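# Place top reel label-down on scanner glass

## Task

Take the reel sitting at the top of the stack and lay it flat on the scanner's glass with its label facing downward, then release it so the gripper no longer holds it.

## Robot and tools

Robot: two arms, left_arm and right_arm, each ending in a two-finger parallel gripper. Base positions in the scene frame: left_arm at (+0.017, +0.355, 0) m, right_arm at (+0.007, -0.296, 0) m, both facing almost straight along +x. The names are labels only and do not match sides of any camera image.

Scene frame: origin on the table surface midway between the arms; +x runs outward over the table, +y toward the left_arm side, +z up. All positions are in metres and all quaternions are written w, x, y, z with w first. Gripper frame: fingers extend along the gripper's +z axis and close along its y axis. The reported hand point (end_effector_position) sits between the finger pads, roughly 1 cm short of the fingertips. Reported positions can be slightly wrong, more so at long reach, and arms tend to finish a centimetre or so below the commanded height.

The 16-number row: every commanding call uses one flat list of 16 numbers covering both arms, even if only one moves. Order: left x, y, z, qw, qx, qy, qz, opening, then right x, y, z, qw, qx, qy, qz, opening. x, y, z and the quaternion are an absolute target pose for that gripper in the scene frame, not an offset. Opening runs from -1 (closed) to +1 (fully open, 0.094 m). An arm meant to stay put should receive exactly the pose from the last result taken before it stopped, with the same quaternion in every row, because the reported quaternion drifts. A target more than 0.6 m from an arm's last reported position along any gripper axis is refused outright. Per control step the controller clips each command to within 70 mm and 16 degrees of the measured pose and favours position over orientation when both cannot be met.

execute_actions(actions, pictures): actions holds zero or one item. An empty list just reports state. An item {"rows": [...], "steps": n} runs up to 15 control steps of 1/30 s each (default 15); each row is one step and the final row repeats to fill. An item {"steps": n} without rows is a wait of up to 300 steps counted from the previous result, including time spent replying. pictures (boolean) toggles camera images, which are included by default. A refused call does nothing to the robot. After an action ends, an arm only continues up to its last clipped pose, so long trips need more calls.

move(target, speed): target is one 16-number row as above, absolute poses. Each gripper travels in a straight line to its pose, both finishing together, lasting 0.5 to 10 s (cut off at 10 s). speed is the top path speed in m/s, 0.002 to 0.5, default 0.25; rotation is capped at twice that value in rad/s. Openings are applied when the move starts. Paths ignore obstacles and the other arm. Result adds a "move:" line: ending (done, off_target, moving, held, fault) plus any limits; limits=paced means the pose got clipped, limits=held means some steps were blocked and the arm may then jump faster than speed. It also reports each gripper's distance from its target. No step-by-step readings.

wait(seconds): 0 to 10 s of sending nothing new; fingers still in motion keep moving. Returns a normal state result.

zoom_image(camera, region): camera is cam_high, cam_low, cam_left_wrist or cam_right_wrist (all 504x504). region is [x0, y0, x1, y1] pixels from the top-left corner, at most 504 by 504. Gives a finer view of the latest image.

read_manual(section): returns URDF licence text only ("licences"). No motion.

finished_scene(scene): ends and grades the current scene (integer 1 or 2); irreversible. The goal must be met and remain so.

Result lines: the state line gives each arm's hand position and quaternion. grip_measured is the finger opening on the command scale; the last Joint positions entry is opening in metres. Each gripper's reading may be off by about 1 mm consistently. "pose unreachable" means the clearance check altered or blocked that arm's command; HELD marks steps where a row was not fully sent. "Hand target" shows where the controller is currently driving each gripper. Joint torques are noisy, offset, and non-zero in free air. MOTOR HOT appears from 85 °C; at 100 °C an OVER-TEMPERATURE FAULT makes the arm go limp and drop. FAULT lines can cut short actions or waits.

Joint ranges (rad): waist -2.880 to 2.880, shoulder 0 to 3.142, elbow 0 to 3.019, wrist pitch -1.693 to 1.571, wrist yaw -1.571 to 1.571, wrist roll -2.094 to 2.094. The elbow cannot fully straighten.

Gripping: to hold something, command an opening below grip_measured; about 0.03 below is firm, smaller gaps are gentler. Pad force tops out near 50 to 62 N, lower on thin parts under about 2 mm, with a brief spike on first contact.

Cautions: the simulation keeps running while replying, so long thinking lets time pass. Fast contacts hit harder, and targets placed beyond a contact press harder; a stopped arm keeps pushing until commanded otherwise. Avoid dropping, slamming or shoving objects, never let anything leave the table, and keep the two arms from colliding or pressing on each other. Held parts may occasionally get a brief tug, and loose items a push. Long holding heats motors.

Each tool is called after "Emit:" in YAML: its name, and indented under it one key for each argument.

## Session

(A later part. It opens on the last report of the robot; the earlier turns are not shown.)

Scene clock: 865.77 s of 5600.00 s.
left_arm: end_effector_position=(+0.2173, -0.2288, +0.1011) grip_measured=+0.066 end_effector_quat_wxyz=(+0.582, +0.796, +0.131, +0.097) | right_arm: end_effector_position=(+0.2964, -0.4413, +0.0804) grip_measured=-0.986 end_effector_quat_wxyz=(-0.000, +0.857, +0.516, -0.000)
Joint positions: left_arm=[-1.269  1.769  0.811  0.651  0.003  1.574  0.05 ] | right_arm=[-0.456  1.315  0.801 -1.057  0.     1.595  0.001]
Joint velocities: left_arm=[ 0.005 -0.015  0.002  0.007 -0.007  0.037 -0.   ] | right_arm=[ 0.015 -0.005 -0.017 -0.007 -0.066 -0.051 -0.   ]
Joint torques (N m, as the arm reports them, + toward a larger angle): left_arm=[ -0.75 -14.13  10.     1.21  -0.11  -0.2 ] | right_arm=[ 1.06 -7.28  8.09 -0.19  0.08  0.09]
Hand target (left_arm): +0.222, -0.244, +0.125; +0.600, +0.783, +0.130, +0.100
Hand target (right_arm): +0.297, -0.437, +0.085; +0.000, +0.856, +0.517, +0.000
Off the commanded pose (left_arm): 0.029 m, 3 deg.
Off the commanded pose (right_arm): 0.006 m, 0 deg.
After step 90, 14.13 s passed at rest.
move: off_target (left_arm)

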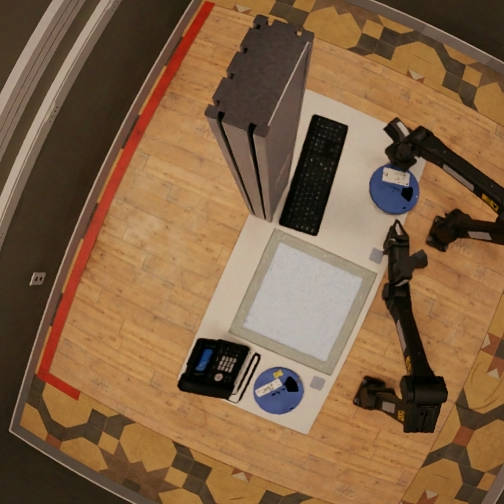

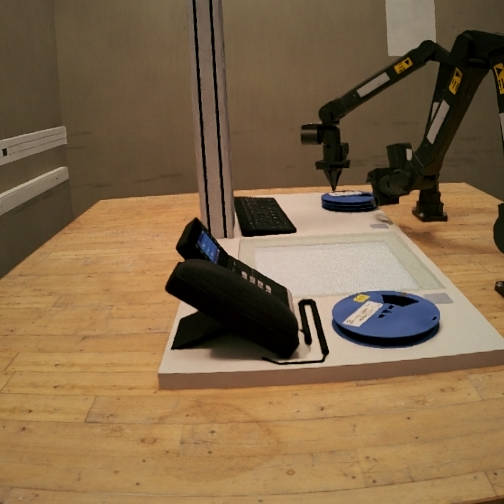

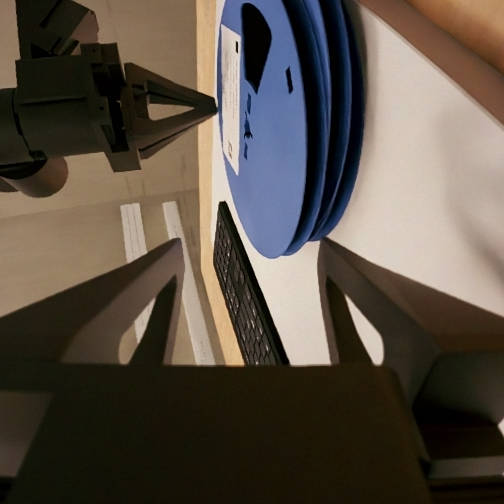

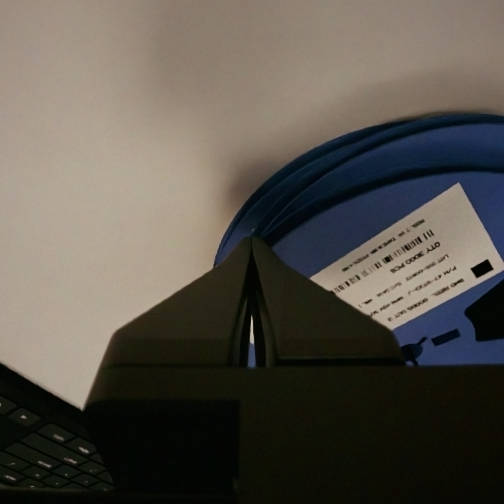

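Emit:
move:
  target: [0.2295, -0.2694, 0.085, 0.6005, 0.7826, 0.1300, 0.0997, 0.064, 0.297, -0.437, 0.073, 0, 0.856, 0.517, 0, -1]
  speed: 0.06

Scene clock: 915.73 s of 5600.00 s.
left_arm: end_effector_position=(+0.2247, -0.2497, +0.0637) grip_measured=+0.066 end_effector_quat_wxyz=(+0.577, +0.800, +0.132, +0.097) | right_arm: end_effector_position=(+0.2961, -0.4412, +0.0799) grip_measured=-0.986 end_effector_quat_wxyz=(-0.000, +0.857, +0.516, -0.000)
Joint positions: left_arm=[-1.269  1.896  0.872  0.703  0.003  1.574  0.05 ] | right_arm=[-0.456  1.315  0.799 -1.056  0.     1.595  0.001]
Joint velocities: left_arm=[ 0.015 -0.005 -0.012  0.007  0.007  0.007 -0.   ] | right_arm=[-0.005 -0.005  0.017 -0.012  0.037 -0.007  0.001]
Joint torques (N m, as the arm reports them, + toward a larger angle): left_arm=[ -0.9  -13.49   9.35   2.21  -0.11  -0.21] | right_arm=[ 0.87 -5.95  6.65  1.24  0.09  0.08]
Hand target (left_arm): +0.229, -0.268, +0.085; +0.601, +0.783, +0.130, +0.100
Hand target (right_arm): +0.297, -0.437, +0.073; -0.000, +0.856, +0.517, +0.000
Off the commanded pose (left_arm): 0.029 m, 3 deg.
Off the commanded pose (right_arm): 0.008 m, 0 deg.
After step 90, 45.87 s passed at rest.
move: off_target (left_arm)

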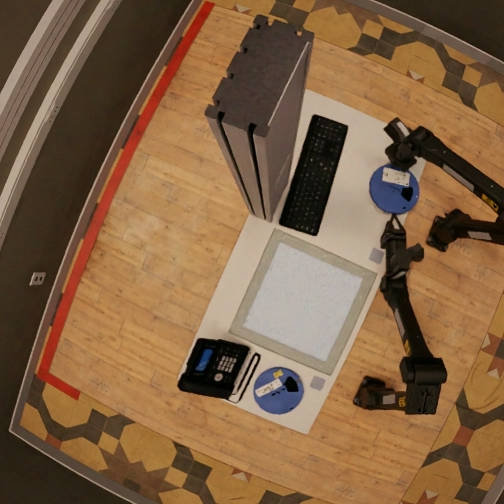

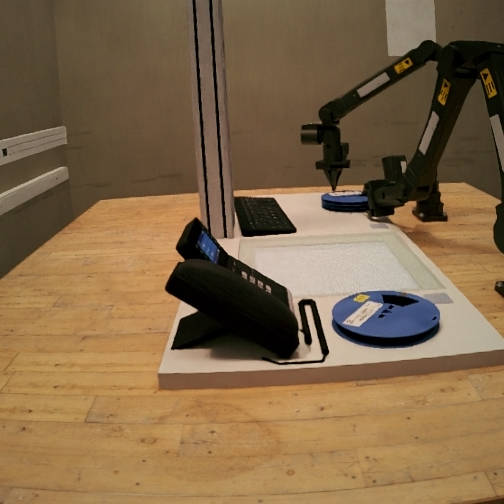

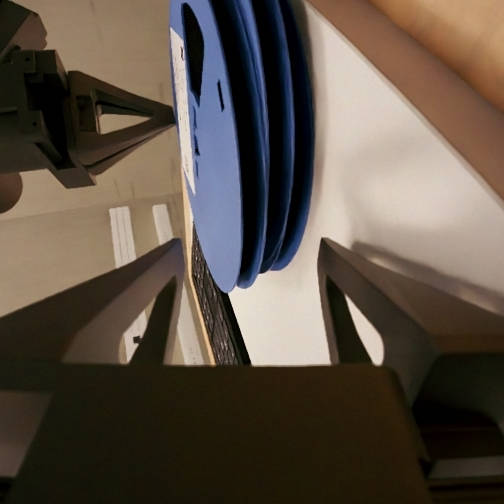

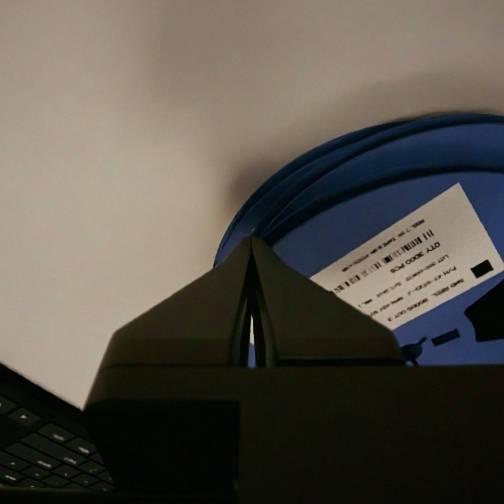

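Emit:
execute_actions:
  actions: []

Scene clock: 958.10 s of 5600.00 s.
left_arm: end_effector_position=(+0.2247, -0.2497, +0.0637) grip_measured=+0.066 end_effector_quat_wxyz=(+0.577, +0.800, +0.132, +0.097) | right_arm: end_effector_position=(+0.2961, -0.4412, +0.0799) grip_measured=-0.986 end_effector_quat_wxyz=(-0.000, +0.857, +0.516, -0.000)
Joint positions: left_arm=[-1.269  1.896  0.872  0.703  0.003  1.574  0.05 ] | right_arm=[-0.456  1.315  0.799 -1.056  0.     1.595  0.001]
Joint velocities: left_arm=[-0.005 -0.005 -0.007 -0.007  0.022 -0.066  0.   ] | right_arm=[ 0.005  0.005  0.007 -0.007  0.007 -0.022 -0.   ]
Joint torques (N m, as the arm reports them, + toward a larger angle): left_arm=[ -0.89 -14.08   9.44   2.22  -0.11  -0.21] | right_arm=[ 0.88 -6.04  6.63  1.24  0.08  0.08]
Hand target (left_arm): +0.229, -0.268, +0.085; +0.601, +0.783, +0.130, +0.100
Hand target (right_arm): +0.297, -0.437, +0.073; -0.000, +0.856, +0.517, +0.000
Off the commanded pose (left_arm): 0.029 m, 3 deg.
Off the commanded pose (right_arm): 0.008 m, 0 deg.
Steps of this call (steps 1 to 90: nothing new was sent; then 39.37 s passed at rest). Readings (end_effector_position):
1: left_arm (+0.2247, -0.2497, +0.0637) | right_arm (+0.2961, -0.4412, +0.0799)
2: left_arm (+0.2247, -0.2497, +0.0637) | right_arm (+0.2961, -0.4412, +0.0799)
4: left_arm (+0.2247, -0.2497, +0.0637) | right_arm (+0.2961, -0.4412, +0.0799)
8: left_arm (+0.2247, -0.2497, +0.0637) | right_arm (+0.2961, -0.4412, +0.0799)
90: the state above

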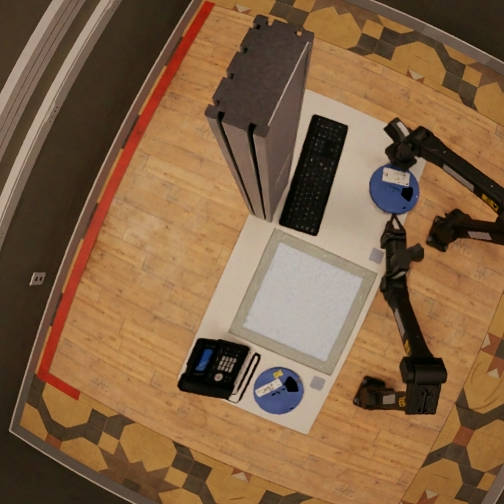

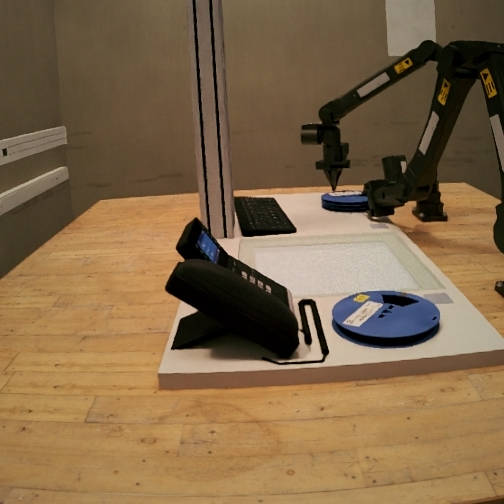

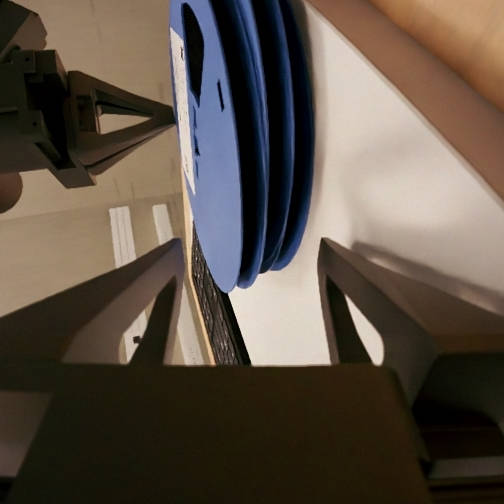

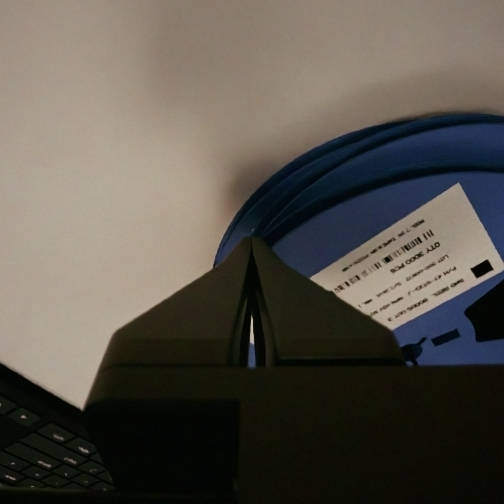

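Emit:
execute_actions:
  actions:
    - {"rows": [[0.2295,-0.2694,0.100,0.6005,0.7826,0.1300,0.0997,0.064, 0.297,-0.437,0.073,0,0.856,0.517,0,-1]], "steps": 15}
  pictures: false

Scene clock: 1039.20 s of 5600.00 s.
left_arm: end_effector_position=(+0.2247, -0.2493, +0.0668) grip_measured=+0.066 end_effector_quat_wxyz=(+0.576, +0.801, +0.133, +0.097) | right_arm: end_effector_position=(+0.2961, -0.4412, +0.0799) grip_measured=-0.986 end_effector_quat_wxyz=(-0.000, +0.857, +0.516, -0.000)
Joint positions: left_arm=[-1.269  1.886  0.872  0.69   0.002  1.574  0.05 ] | right_arm=[-0.456  1.315  0.799 -1.056  0.     1.595  0.001]
Joint velocities: left_arm=[-0.024 -0.024 -0.007  0.027 -0.037  0.007 -0.001] | right_arm=[-0.015  0.005  0.012  0.002 -0.051  0.037  0.001]
Joint torques (N m, as the arm reports them, + toward a larger angle): left_arm=[ -0.92 -16.08   9.81   1.26  -0.11  -0.2 ] | right_arm=[ 0.86 -6.    6.64  1.22  0.09  0.09]
Hand target (left_arm): +0.229, -0.268, +0.101; +0.601, +0.783, +0.130, +0.100
Hand target (right_arm): +0.297, -0.437, +0.073; -0.000, +0.856, +0.517, +0.000
Off the commanded pose (left_arm): 0.039 m, 4 deg.
Off the commanded pose (right_arm): 0.008 m, 0 deg.
Steps of this call (steps 1 to 90: nothing new was sent; then 77.60 s passed at rest; steps 91 to 105: all 15 steps of this action). Readings (end_effector_position):
91: left_arm (+0.2247, -0.2495, +0.0636) | right_arm (+0.2961, -0.4412, +0.0799)
92: left_arm (+0.2246, -0.2493, +0.0633) | right_arm (+0.2961, -0.4412, +0.0799)
94: left_arm (+0.2245, -0.2491, +0.0637) | right_arm (+0.2961, -0.4412, +0.0799)
98: left_arm (+0.2246, -0.2492, +0.0661) | right_arm (+0.2961, -0.4412, +0.0799)
105: the state above

Emit:
execute_actions:
  actions:
    - {"rows": [[0.2295,-0.2694,0.125,0.6005,0.7826,0.1300,0.0997,0.064, 0.297,-0.437,0.073,0,0.856,0.517,0,-1]], "steps": 15}
  pictures: false

Scene clock: 1047.50 s of 5600.00 s.
left_arm: end_effector_position=(+0.2261, -0.2534, +0.1025) grip_measured=+0.066 end_effector_quat_wxyz=(+0.584, +0.795, +0.132, +0.098) | right_arm: end_effector_position=(+0.2961, -0.4412, +0.0799) grip_measured=-0.986 end_effector_quat_wxyz=(-0.000, +0.857, +0.516, -0.000)
Joint positions: left_arm=[-1.269  1.814  0.888  0.622  0.002  1.574  0.05 ] | right_arm=[-0.456  1.315  0.799 -1.056  0.     1.595  0.001]
Joint velocities: left_arm=[-0.015 -0.005  0.012 -0.002 -0.037 -0.125 -0.001] | right_arm=[-0.005 -0.015  0.002  0.012  0.066  0.022  0.   ]
Joint torques (N m, as the arm reports them, + toward a larger angle): left_arm=[ -0.96 -14.59  10.16   1.3   -0.1   -0.2 ] | right_arm=[ 0.9  -5.85  6.62  1.28  0.08  0.09]
Hand target (left_arm): +0.229, -0.269, +0.125; +0.601, +0.783, +0.130, +0.100
Hand target (right_arm): +0.297, -0.437, +0.073; -0.000, +0.856, +0.517, +0.000
Off the commanded pose (left_arm): 0.028 m, 2 deg.
Off the commanded pose (right_arm): 0.008 m, 0 deg.
Steps of this call (steps 1 to 90: nothing new was sent; then 4.80 s passed at rest; steps 91 to 105: all 15 steps of this action). Readings (end_effector_position):
91: left_arm (+0.2245, -0.2489, +0.0668) | right_arm (+0.2961, -0.4412, +0.0799)
92: left_arm (+0.2241, -0.2477, +0.0664) | right_arm (+0.2961, -0.4412, +0.0799)
94: left_arm (+0.2240, -0.2472, +0.0735) | right_arm (+0.2961, -0.4412, +0.0799)
98: left_arm (+0.2250, -0.2502, +0.0953) | right_arm (+0.2961, -0.4412, +0.0799)
105: the state above

Emit:
execute_actions:
  actions:
    - {"rows": [[0.2295,-0.2694,0.095,0.6005,0.7826,0.1300,0.0997,0.064, 0.297,-0.437,0.073,0,0.856,0.517,0,-1]], "steps": 15}
  pictures: false

Scene clock: 1055.40 s of 5600.00 s.
left_arm: end_effector_position=(+0.2265, -0.2547, +0.0700) grip_measured=+0.066 end_effector_quat_wxyz=(+0.576, +0.801, +0.132, +0.097) | right_arm: end_effector_position=(+0.2961, -0.4412, +0.0799) grip_measured=-0.986 end_effector_quat_wxyz=(-0.000, +0.857, +0.516, -0.000)
Joint positions: left_arm=[-1.269  1.887  0.889  0.676  0.002  1.574  0.05 ] | right_arm=[-0.456  1.315  0.799 -1.056  0.     1.595  0.001]
Joint velocities: left_arm=[ 0.005 -0.005  0.007  0.012 -0.022  0.007  0.001] | right_arm=[-0.015 -0.015  0.017 -0.017  0.007  0.037  0.   ]
Joint torques (N m, as the arm reports them, + toward a larger angle): left_arm=[ -0.86 -15.41   8.66   2.34  -0.1   -0.21] | right_arm=[ 1.06 -6.02  6.65  1.24  0.07  0.08]
Hand target (left_arm): +0.229, -0.268, +0.095; +0.600, +0.783, +0.130, +0.100
Hand target (right_arm): +0.297, -0.437, +0.073; -0.000, +0.856, +0.517, +0.000
Off the commanded pose (left_arm): 0.029 m, 3 deg.
Off the commanded pose (right_arm): 0.008 m, 0 deg.
Steps of this call (steps 1 to 90: nothing new was sent; then 4.40 s passed at rest; steps 91 to 105: all 15 steps of this action). Readings (end_effector_position):
91: left_arm (+0.2263, -0.2540, +0.1021) | right_arm (+0.2961, -0.4412, +0.0799)
92: left_arm (+0.2267, -0.2553, +0.1021) | right_arm (+0.2961, -0.4412, +0.0799)
94: left_arm (+0.2270, -0.2561, +0.0944) | right_arm (+0.2961, -0.4412, +0.0799)
98: left_arm (+0.2266, -0.2548, +0.0729) | right_arm (+0.2961, -0.4412, +0.0799)
105: the state above

Emit:
execute_actions:
  actions:
    - {"rows": [[0.2295,-0.2694,0.100,0.6005,0.7826,0.1300,0.0997,0.064, 0.297,-0.437,0.073,0,0.856,0.517,0,-1]], "steps": 15}

Scene clock: 1068.63 s of 5600.00 s.
left_arm: end_effector_position=(+0.2265, -0.2547, +0.0700) grip_measured=+0.066 end_effector_quat_wxyz=(+0.576, +0.801, +0.132, +0.097) | right_arm: end_effector_position=(+0.2961, -0.4412, +0.0799) grip_measured=-0.986 end_effector_quat_wxyz=(-0.000, +0.857, +0.516, -0.000)
Joint positions: left_arm=[-1.269  1.887  0.889  0.676  0.002  1.574  0.05 ] | right_arm=[-0.456  1.315  0.799 -1.056  0.     1.595  0.001]
Joint velocities: left_arm=[-0.005 -0.005 -0.002 -0.007  0.007 -0.007  0.001] | right_arm=[ 0.005 -0.015 -0.002 -0.002 -0.007  0.007 -0.001]
Joint torques (N m, as the arm reports them, + toward a larger angle): left_arm=[ -0.91 -16.3    8.77   1.72  -0.1   -0.2 ] | right_arm=[ 0.9  -6.25  6.67  1.24  0.08  0.08]
Hand target (left_arm): +0.229, -0.269, +0.100; +0.601, +0.783, +0.130, +0.100
Hand target (right_arm): +0.297, -0.437, +0.073; -0.000, +0.856, +0.517, +0.000
Off the commanded pose (left_arm): 0.034 m, 3 deg.
Off the commanded pose (right_arm): 0.008 m, 0 deg.
Steps of this call (steps 1 to 90: nothing new was sent; then 9.73 s passed at rest; steps 91 to 105: all 15 steps of this action). Readings (end_effector_position):
91: left_arm (+0.2265, -0.2547, +0.0700) | right_arm (+0.2961, -0.4412, +0.0799)
92: left_arm (+0.2265, -0.2547, +0.0700) | right_arm (+0.2961, -0.4412, +0.0799)
94: left_arm (+0.2265, -0.2547, +0.0700) | right_arm (+0.2961, -0.4412, +0.0799)
98: left_arm (+0.2265, -0.2547, +0.0700) | right_arm (+0.2961, -0.4412, +0.0799)
105: the state above

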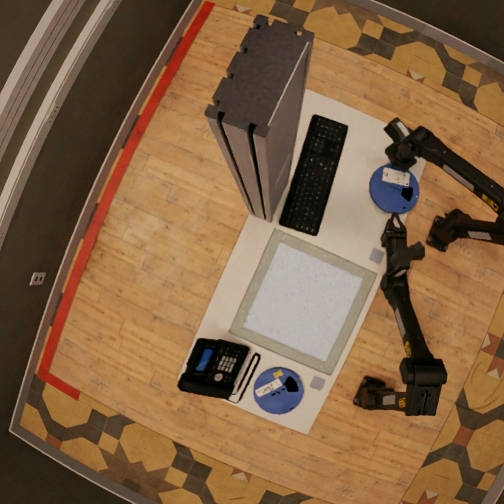

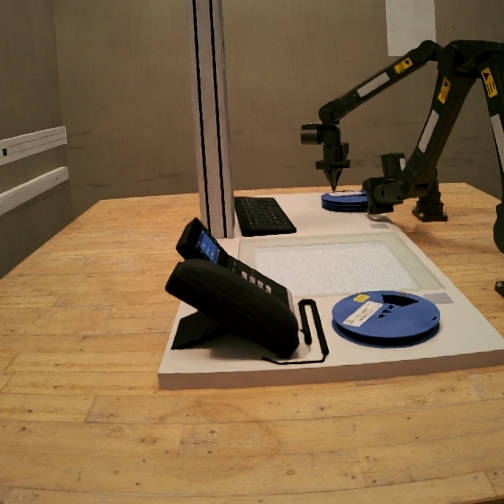

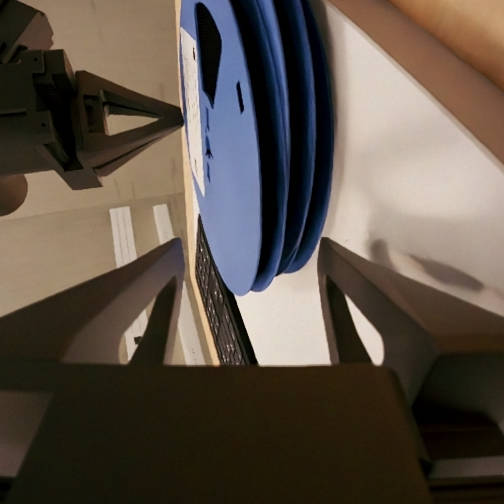

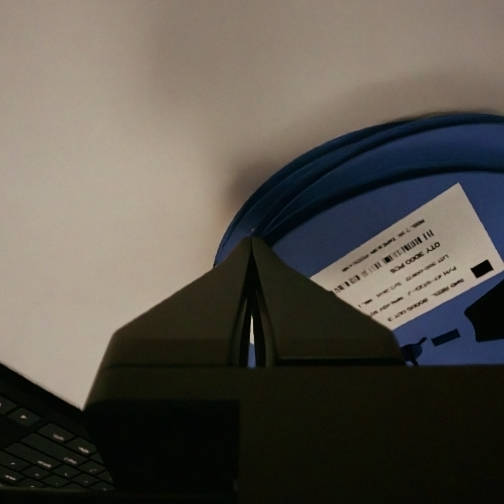

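Emit:
execute_actions:
  actions:
    - {"rows": [[0.2392,-0.2978,0.100,0.6005,0.7826,0.1300,0.0997,0.064, 0.297,-0.437,0.073,0,0.856,0.517,0,-1]], "steps": 15}

Scene clock: 1125.87 s of 5600.00 s.
left_arm: end_effector_position=(+0.2353, -0.2799, +0.0823) grip_measured=+0.066 end_effector_quat_wxyz=(+0.586, +0.794, +0.131, +0.098) | right_arm: end_effector_position=(+0.2972, -0.4420, +0.0800) grip_measured=-0.986 end_effector_quat_wxyz=(+0.003, +0.857, +0.516, +0.001)
Joint positions: left_arm=[-1.269  1.912  0.966  0.647  0.002  1.574  0.05 ] | right_arm=[-0.456  1.314  0.799 -1.05   0.002  1.596  0.001]
Joint velocities: left_arm=[-0.015  0.005 -0.002 -0.002 -0.007  0.022 -0.   ] | right_arm=[-0.015 -0.005  0.012 -0.007 -0.022  0.037 -0.   ]
Joint torques (N m, as the arm reports them, + toward a larger angle): left_arm=[ -1.13 -15.08  10.25   1.34  -0.1   -0.21] | right_arm=[ 0.97 -5.82  6.63  1.09  0.04  0.07]
Hand target (left_arm): +0.239, -0.297, +0.100; +0.601, +0.783, +0.130, +0.100
Hand target (right_arm): +0.297, -0.437, +0.073; +0.000, +0.856, +0.517, +0.000
Off the commanded pose (left_arm): 0.025 m, 2 deg.
Off the commanded pose (right_arm): 0.009 m, 0 deg.
Steps of this call (steps 1 to 90: nothing new was sent; then 53.73 s passed at rest; steps 91 to 105: all 15 steps of this action). Readings (end_effector_position):
91: left_arm (+0.2270, -0.2561, +0.0705) | right_arm (+0.2961, -0.4412, +0.0799)
92: left_arm (+0.2281, -0.2592, +0.0707) | right_arm (+0.2961, -0.4412, +0.0799)
94: left_arm (+0.2315, -0.2691, +0.0754) | right_arm (+0.2961, -0.4412, +0.0799)
98: left_arm (+0.2350, -0.2792, +0.0835) | right_arm (+0.2972, -0.4420, +0.0800)
105: the state above

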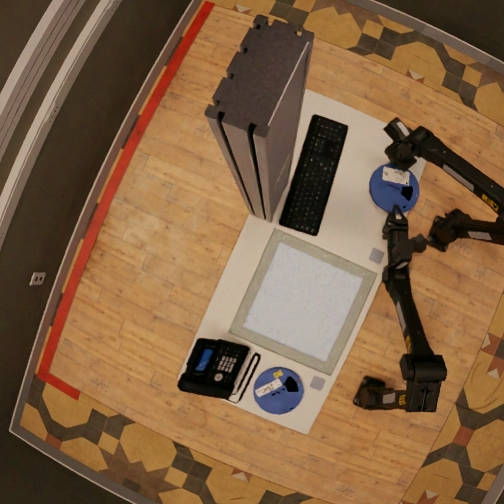

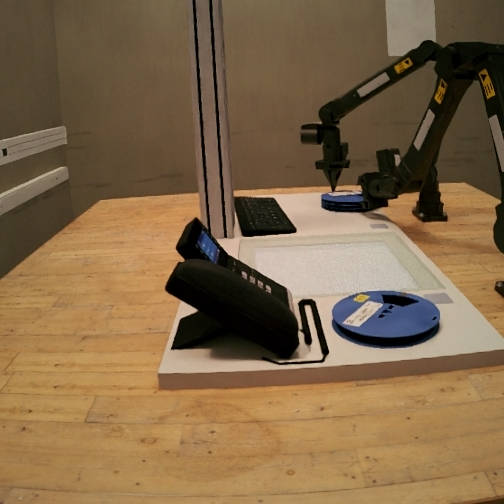

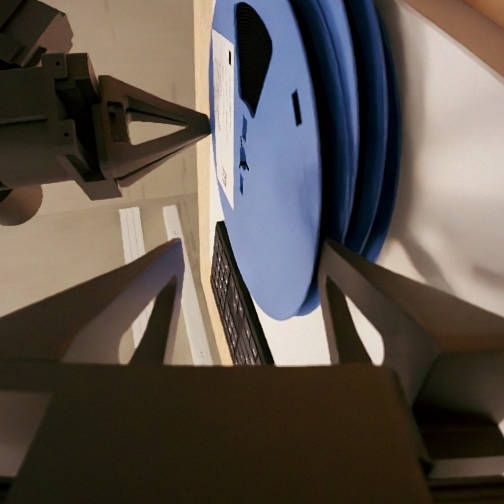

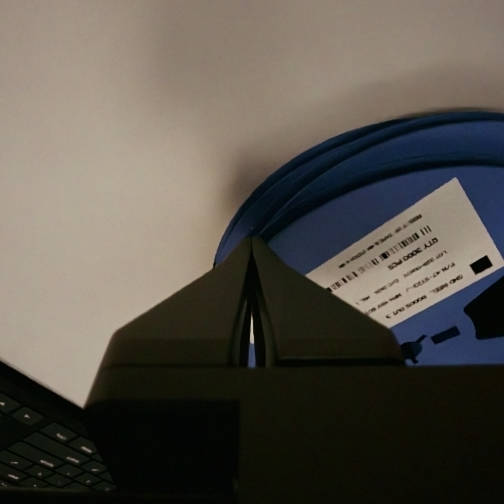

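Emit:
zoom_image:
  camera: "cam_left_wrist"
  region: [150, 120, 402, 372]

Region (150, 120, 402, 372) of cam_left_wrist's 504x504 image, scaled by 2.000, with more detail than that image has.

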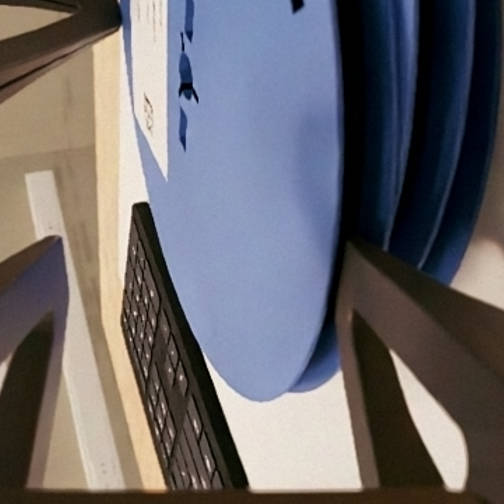

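Emit:
execute_actions:
  actions:
    - {"rows": [[0.2489,-0.3262,0.097,0.6005,0.7826,0.1300,0.0997,0.064, 0.297,-0.437,0.073,0,0.856,0.517,0,-1]], "steps": 15}

Scene clock: 1150.67 s of 5600.00 s.
left_arm: end_effector_position=(+0.2443, -0.3060, +0.0796) grip_measured=+0.066 end_effector_quat_wxyz=(+0.586, +0.793, +0.131, +0.099) | right_arm: end_effector_position=(+0.2988, -0.4432, +0.0800) grip_measured=-0.986 end_effector_quat_wxyz=(+0.007, +0.857, +0.516, +0.002)
Joint positions: left_arm=[-1.269  1.965  1.052  0.615  0.001  1.574  0.05 ] | right_arm=[-0.456  1.314  0.799 -1.042  0.004  1.596  0.001]
Joint velocities: left_arm=[-0.005  0.005 -0.002 -0.002  0.022 -0.007  0.001] | right_arm=[-0.005 -0.005 -0.017  0.007  0.007 -0.037  0.001]
Joint torques (N m, as the arm reports them, + toward a larger angle): left_arm=[ -0.85 -15.55  11.04   1.21  -0.07  -0.21] | right_arm=[ 0.87 -6.01  6.62  0.72 -0.03  0.08]
Hand target (left_arm): +0.249, -0.325, +0.097; +0.601, +0.783, +0.130, +0.100
Hand target (right_arm): +0.297, -0.437, +0.073; -0.000, +0.856, +0.517, +0.000
Off the commanded pose (left_arm): 0.027 m, 2 deg.
Off the commanded pose (right_arm): 0.010 m, 1 deg.
Steps of this call (steps 1 to 90: nothing new was sent; then 21.30 s passed at rest; steps 91 to 105: all 15 steps of this action). Readings (end_effector_position):
91: left_arm (+0.2358, -0.2815, +0.0816) | right_arm (+0.2972, -0.4420, +0.0800)
92: left_arm (+0.2373, -0.2858, +0.0809) | right_arm (+0.2973, -0.4421, +0.0800)
94: left_arm (+0.2408, -0.2959, +0.0798) | right_arm (+0.2983, -0.4429, +0.0800)
98: left_arm (+0.2443, -0.3059, +0.0799) | right_arm (+0.2988, -0.4432, +0.0800)
105: the state above

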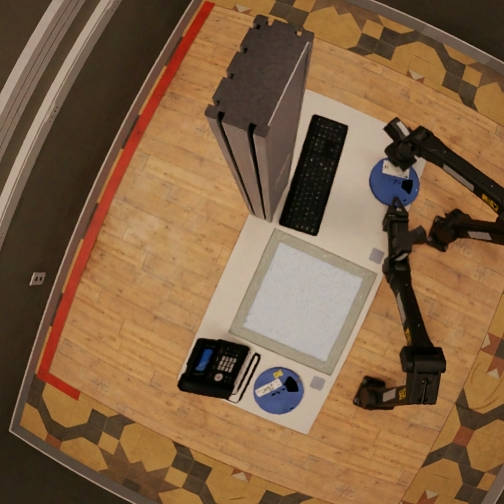

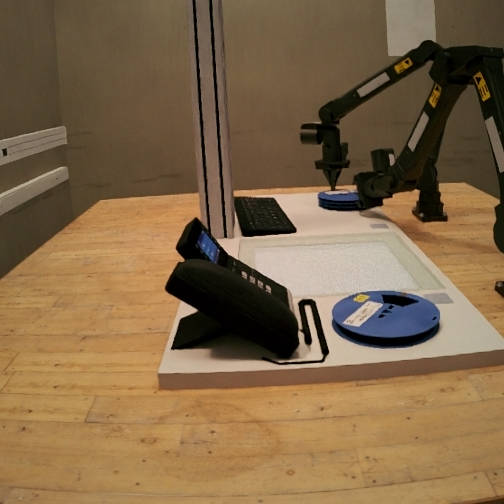

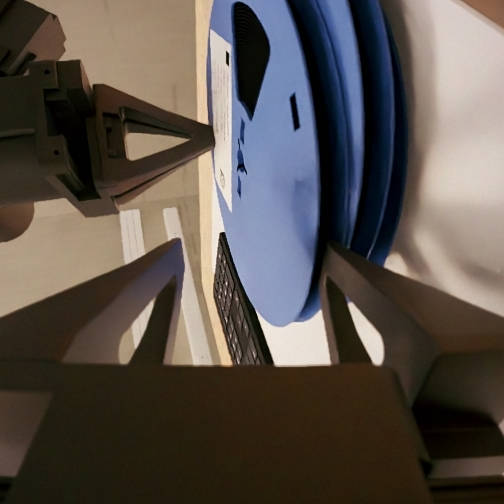

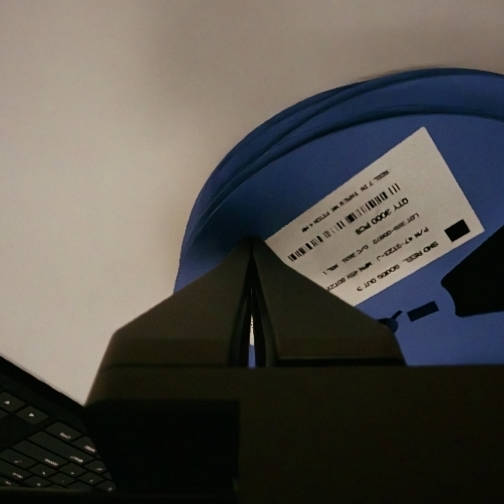

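Emit:
move:
  target: [0.2489,-0.3262,0.097,0.6005,0.7826,0.1300,0.0997,0.064, 0.2988,-0.4432,0.115,0,0.856,0.517,0,-1]
  speed: 0.1

Scene clock: 1182.83 s of 5600.00 s.
left_arm: end_effector_position=(+0.2445, -0.3064, +0.0799) grip_measured=+0.066 end_effector_quat_wxyz=(+0.586, +0.794, +0.131, +0.099) | right_arm: end_effector_position=(+0.2866, -0.4369, +0.0987) grip_measured=-0.986 end_effector_quat_wxyz=(-0.014, +0.857, +0.516, -0.010)
Joint positions: left_arm=[-1.269  1.965  1.054  0.612  0.001  1.574  0.05 ] | right_arm=[-0.456  1.282  0.825 -1.149  0.003  1.596  0.001]
Joint velocities: left_arm=[-0.015  0.005  0.017  0.012  0.051 -0.022 -0.   ] | right_arm=[-0.005 -0.005 -0.002 -0.007  0.037 -0.022 -0.   ]
Joint torques (N m, as the arm reports them, + toward a larger angle): left_arm=[ -0.9  -15.62  10.95   1.25  -0.09  -0.21] | right_arm=[-0.47 -7.01 11.49 -0.22  0.03 -0.04]
Hand target (left_arm): +0.249, -0.325, +0.097; +0.601, +0.783, +0.130, +0.100
Hand target (right_arm): +0.298, -0.443, +0.115; +0.000, +0.856, +0.517, -0.000
Off the commanded pose (left_arm): 0.027 m, 2 deg.
Off the commanded pose (right_arm): 0.021 m, 2 deg.
After step 90, 28.33 s passed at rest.
move: off_target (left_arm, right_arm)

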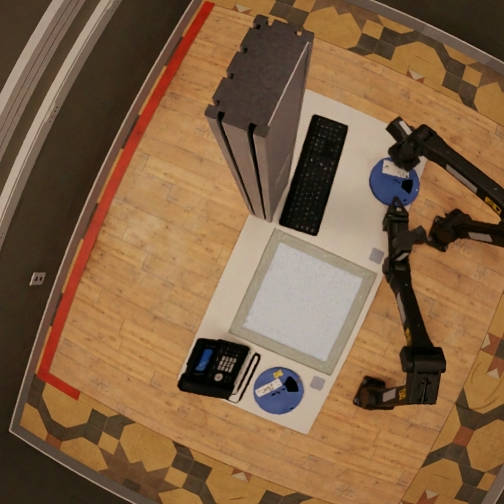

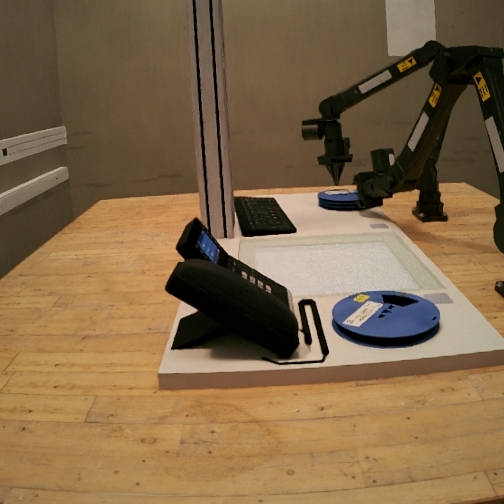

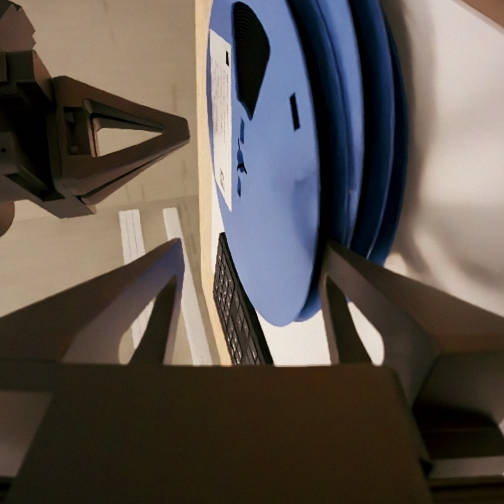

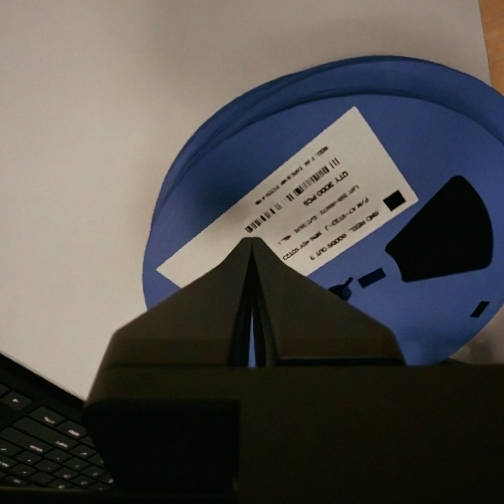

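Emit:
move:
  target: [0.2489,-0.3262,0.097,0.6005,0.7826,0.1300,0.0997,0.064, 0.304,-0.487,0.115,0,0.856,0.517,0,-1]
  speed: 0.1

Scene clock: 1194.47 s of 5600.00 s.
left_arm: end_effector_position=(+0.2445, -0.3064, +0.0799) grip_measured=+0.066 end_effector_quat_wxyz=(+0.586, +0.794, +0.131, +0.099) | right_arm: end_effector_position=(+0.2944, -0.4771, +0.1068) grip_measured=-0.986 end_effector_quat_wxyz=(-0.007, +0.857, +0.515, -0.005)
Joint positions: left_arm=[-1.269  1.965  1.054  0.612  0.001  1.574  0.05 ] | right_arm=[-0.551  1.331  0.893 -1.149  0.003  1.501  0.001]
Joint velocities: left_arm=[-0.005  0.005 -0.012 -0.007  0.051 -0.022  0.   ] | right_arm=[ 0.005 -0.024 -0.002 -0.012 -0.066  0.007  0.001]
Joint torques (N m, as the arm reports them, + toward a larger angle): left_arm=[ -0.94 -15.61  10.94   1.25  -0.09  -0.21] | right_arm=[-1.42 -5.91 11.56 -0.07  0.05 -0.07]
Hand target (left_arm): +0.248, -0.325, +0.097; +0.601, +0.783, +0.130, +0.100
Hand target (right_arm): +0.304, -0.487, +0.116; +0.000, +0.856, +0.517, -0.001
Off the commanded pose (left_arm): 0.027 m, 2 deg.
Off the commanded pose (right_arm): 0.016 m, 1 deg.
After step 90, 7.73 s passed at rest.
move: off_target (left_arm, right_arm)

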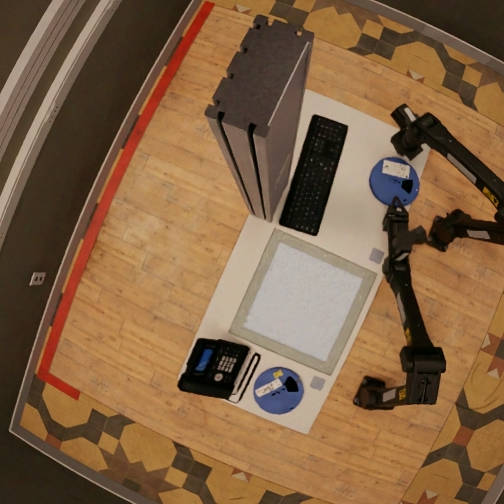

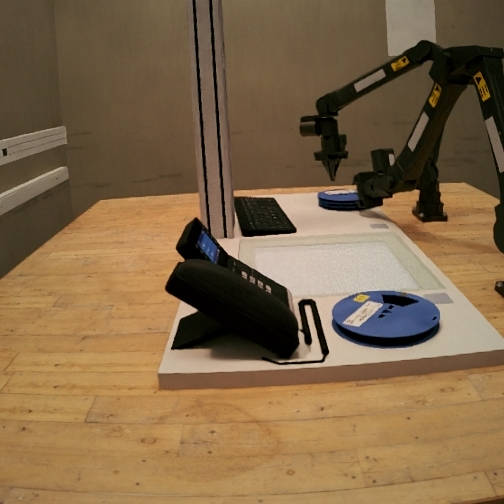

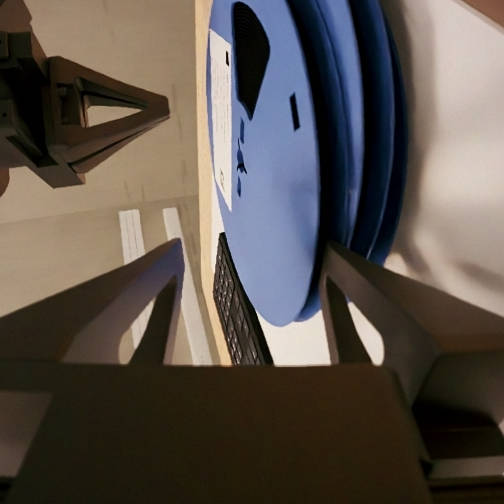

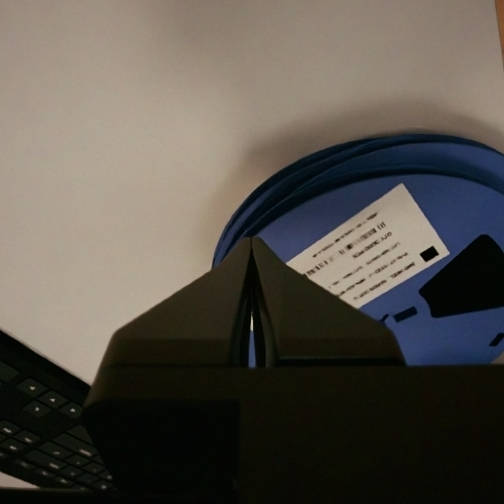

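Emit:
move:
  target: [0.2489,-0.3262,0.097,0.6005,0.7826,0.1300,0.0997,0.064, 0.300,-0.483,0.071,0,0.856,0.517,0,-1]
  speed: 0.08

Scene clock: 1202.43 s of 5600.00 s.
left_arm: end_effector_position=(+0.2445, -0.3064, +0.0799) grip_measured=+0.066 end_effector_quat_wxyz=(+0.586, +0.794, +0.131, +0.099) | right_arm: end_effector_position=(+0.2978, -0.4791, +0.0723) grip_measured=-0.986 end_effector_quat_wxyz=(-0.004, +0.856, +0.517, -0.003)
Joint positions: left_arm=[-1.269  1.965  1.054  0.612  0.001  1.574  0.05 ] | right_arm=[-0.551  1.387  0.844 -1.039  0.002  1.498  0.001]
Joint velocities: left_arm=[-0.015  0.005 -0.012  0.007 -0.007 -0.051 -0.002] | right_arm=[-0.015  0.005 -0.002  0.002 -0.007 -0.037 -0.   ]
Joint torques (N m, as the arm reports them, + toward a larger angle): left_arm=[ -0.86 -15.62  10.95   1.25  -0.09  -0.21] | right_arm=[-0.81 -6.8   7.98  0.95  0.02 -0.06]
Hand target (left_arm): +0.248, -0.325, +0.097; +0.601, +0.783, +0.130, +0.100
Hand target (right_arm): +0.301, -0.483, +0.071; -0.000, +0.856, +0.517, -0.000
Off the commanded pose (left_arm): 0.027 m, 2 deg.
Off the commanded pose (right_arm): 0.005 m, 1 deg.
After step 90, 4.17 s passed at rest.
move: off_target (left_arm)

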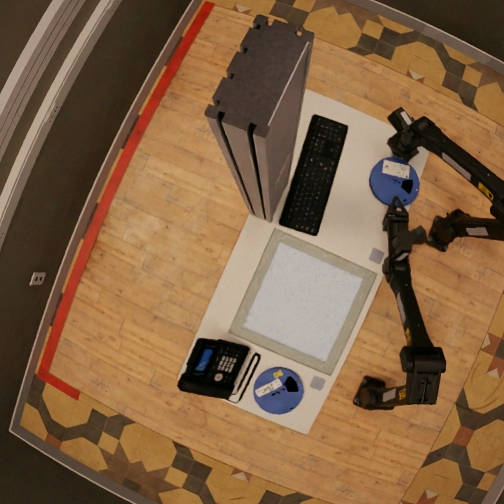

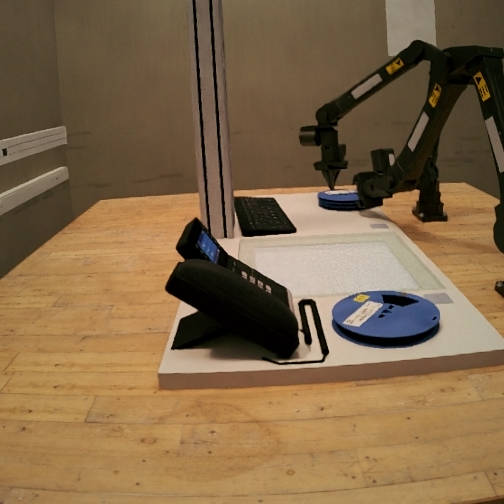

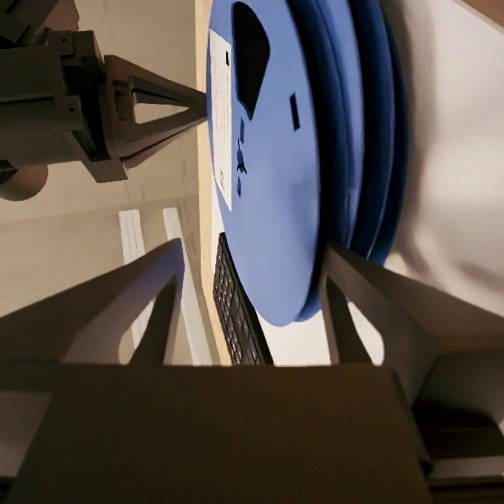

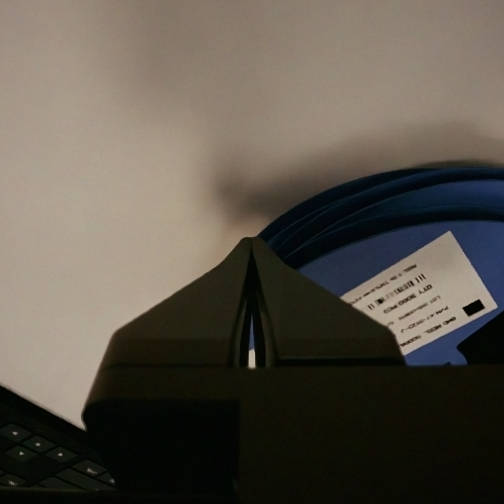

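Emit:
execute_actions:
  actions:
    - {"rows": [[0.2570,-0.3499,0.097,0.6005,0.7826,0.1300,0.0997,0.064, 0.300,-0.483,0.071,0,0.856,0.517,0,-1]], "steps": 15}

Scene clock: 1223.93 s of 5600.00 s.
left_arm: end_effector_position=(+0.2498, -0.3215, +0.0799) grip_measured=+0.066 end_effector_quat_wxyz=(+0.583, +0.796, +0.132, +0.098) | right_arm: end_effector_position=(+0.3011, -0.4906, +0.0734) grip_measured=-0.986 end_effector_quat_wxyz=(+0.015, +0.860, +0.510, -0.004)
Joint positions: left_arm=[-1.269  1.989  1.108  0.576  0.001  1.574  0.05 ] | right_arm=[-0.566  1.387  0.847 -1.008  0.02   1.498  0.001]
Joint velocities: left_arm=[ 0.005 -0.015  0.002 -0.002  0.007 -0.022  0.   ] | right_arm=[-0.005 -0.005  0.002  0.002  0.007  0.037 -0.001]
Joint torques (N m, as the arm reports them, + toward a larger angle): left_arm=[ -0.86 -14.81  12.94   1.26  -0.05  -0.21] | right_arm=[ 0.3  -7.03  7.69 -0.28 -0.54 -0.07]
Hand target (left_arm): +0.256, -0.347, +0.097; +0.601, +0.783, +0.130, +0.100
Hand target (right_arm): +0.300, -0.483, +0.071; +0.000, +0.856, +0.517, -0.000
Off the commanded pose (left_arm): 0.034 m, 3 deg.
Off the commanded pose (right_arm): 0.008 m, 2 deg.
Steps of this call (steps 1 to 90: nothing new was sent; then 18.00 s passed at rest; steps 91 to 105: all 15 steps of this action). Readings (end_effector_position):
91: left_arm (+0.2450, -0.3079, +0.0799) | right_arm (+0.2978, -0.4791, +0.0723)
92: left_arm (+0.2462, -0.3112, +0.0799) | right_arm (+0.2979, -0.4809, +0.0723)
94: left_arm (+0.2484, -0.3174, +0.0801) | right_arm (+0.3002, -0.4863, +0.0730)
98: left_arm (+0.2498, -0.3215, +0.0800) | right_arm (+0.3011, -0.4906, +0.0734)
105: the state above

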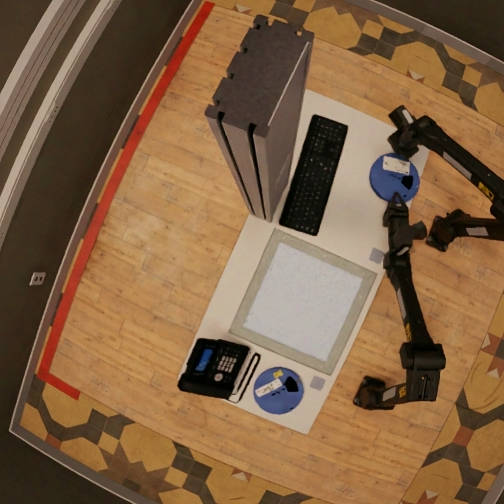

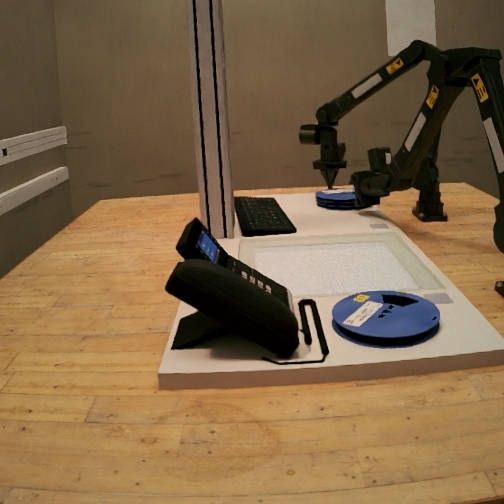

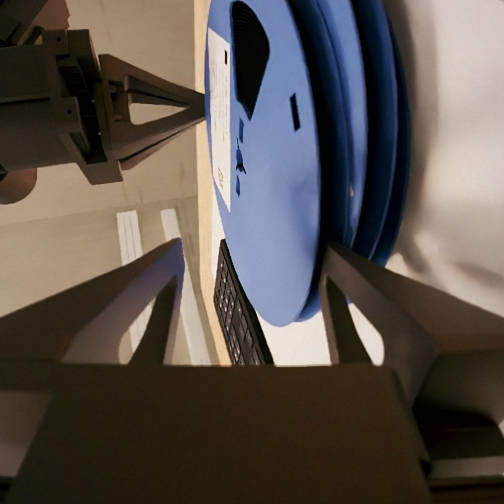

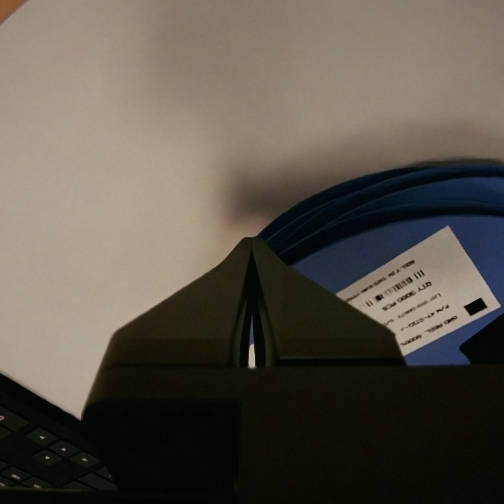

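Emit:
execute_actions:
  actions:
    - {"rows": [[0.2521,-0.3374,0.097,0.6005,0.7826,0.1300,0.0997,0.319, 0.3011,-0.4906,0.110,0,0.856,0.517,0,-1]], "steps": 15}

Scene clock: 1255.30 s of 5600.00 s.
left_arm: end_effector_position=(+0.2503, -0.3226, +0.0847) grip_measured=+0.317 end_effector_quat_wxyz=(+0.588, +0.792, +0.131, +0.099) | right_arm: end_effector_position=(+0.2912, -0.4825, +0.0959) grip_measured=-0.986 end_effector_quat_wxyz=(-0.012, +0.857, +0.515, -0.007)
Joint positions: left_arm=[-1.269  1.985  1.109  0.582  0.     1.574  0.062] | right_arm=[-0.57   1.353  0.883 -1.128  0.003  1.483  0.001]
Joint velocities: left_arm=[-0.005 -0.024 -0.002 -0.017 -0.037  0.037 -0.001] | right_arm=[-0.005  0.005 -0.007  0.012 -0.051 -0.051  0.   ]
Joint torques (N m, as the arm reports them, + toward a larger angle): left_arm=[ -0.98 -16.08  10.07   1.66  -0.08  -0.21] | right_arm=[-0.71 -7.89 11.36 -0.25  0.03 -0.05]
Hand target (left_arm): +0.252, -0.337, +0.097; +0.600, +0.783, +0.130, +0.100
Hand target (right_arm): +0.300, -0.490, +0.110; +0.000, +0.856, +0.517, -0.000
Off the commanded pose (left_arm): 0.019 m, 2 deg.
Off the commanded pose (right_arm): 0.019 m, 2 deg.
Steps of this call (steps 1 to 90: nothing new was sent; then 27.87 s passed at rest; steps 91 to 105: all 15 steps of this action). Readings (end_effector_position):
91: left_arm (+0.2500, -0.3218, +0.0812) | right_arm (+0.3011, -0.4910, +0.0759)
92: left_arm (+0.2501, -0.3223, +0.0842) | right_arm (+0.2996, -0.4901, +0.0800)
94: left_arm (+0.2503, -0.3226, +0.0847) | right_arm (+0.2968, -0.4866, +0.0886)
98: left_arm (+0.2503, -0.3226, +0.0847) | right_arm (+0.2920, -0.4830, +0.0956)
105: the state above

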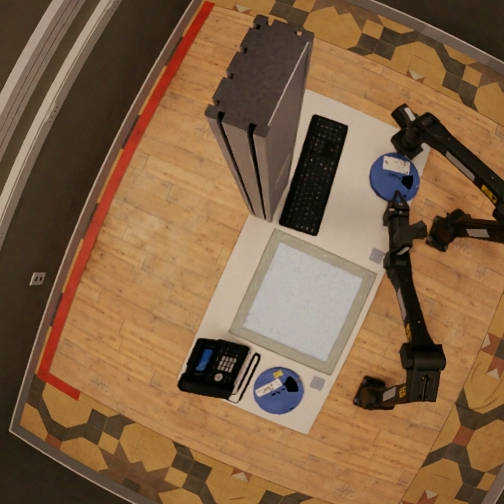

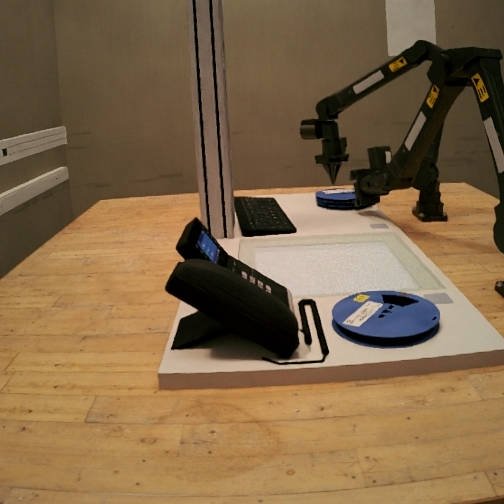

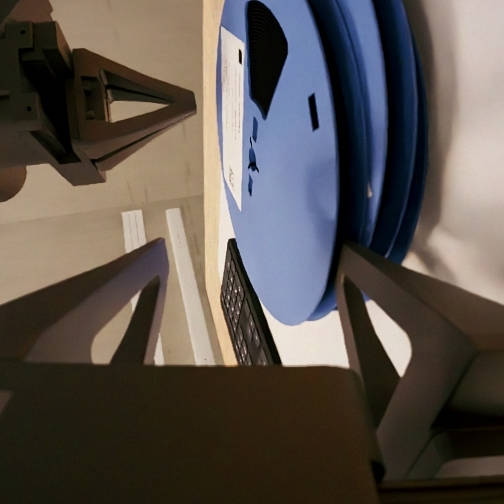

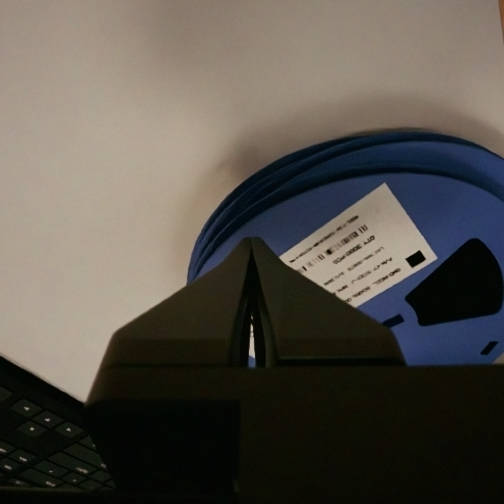

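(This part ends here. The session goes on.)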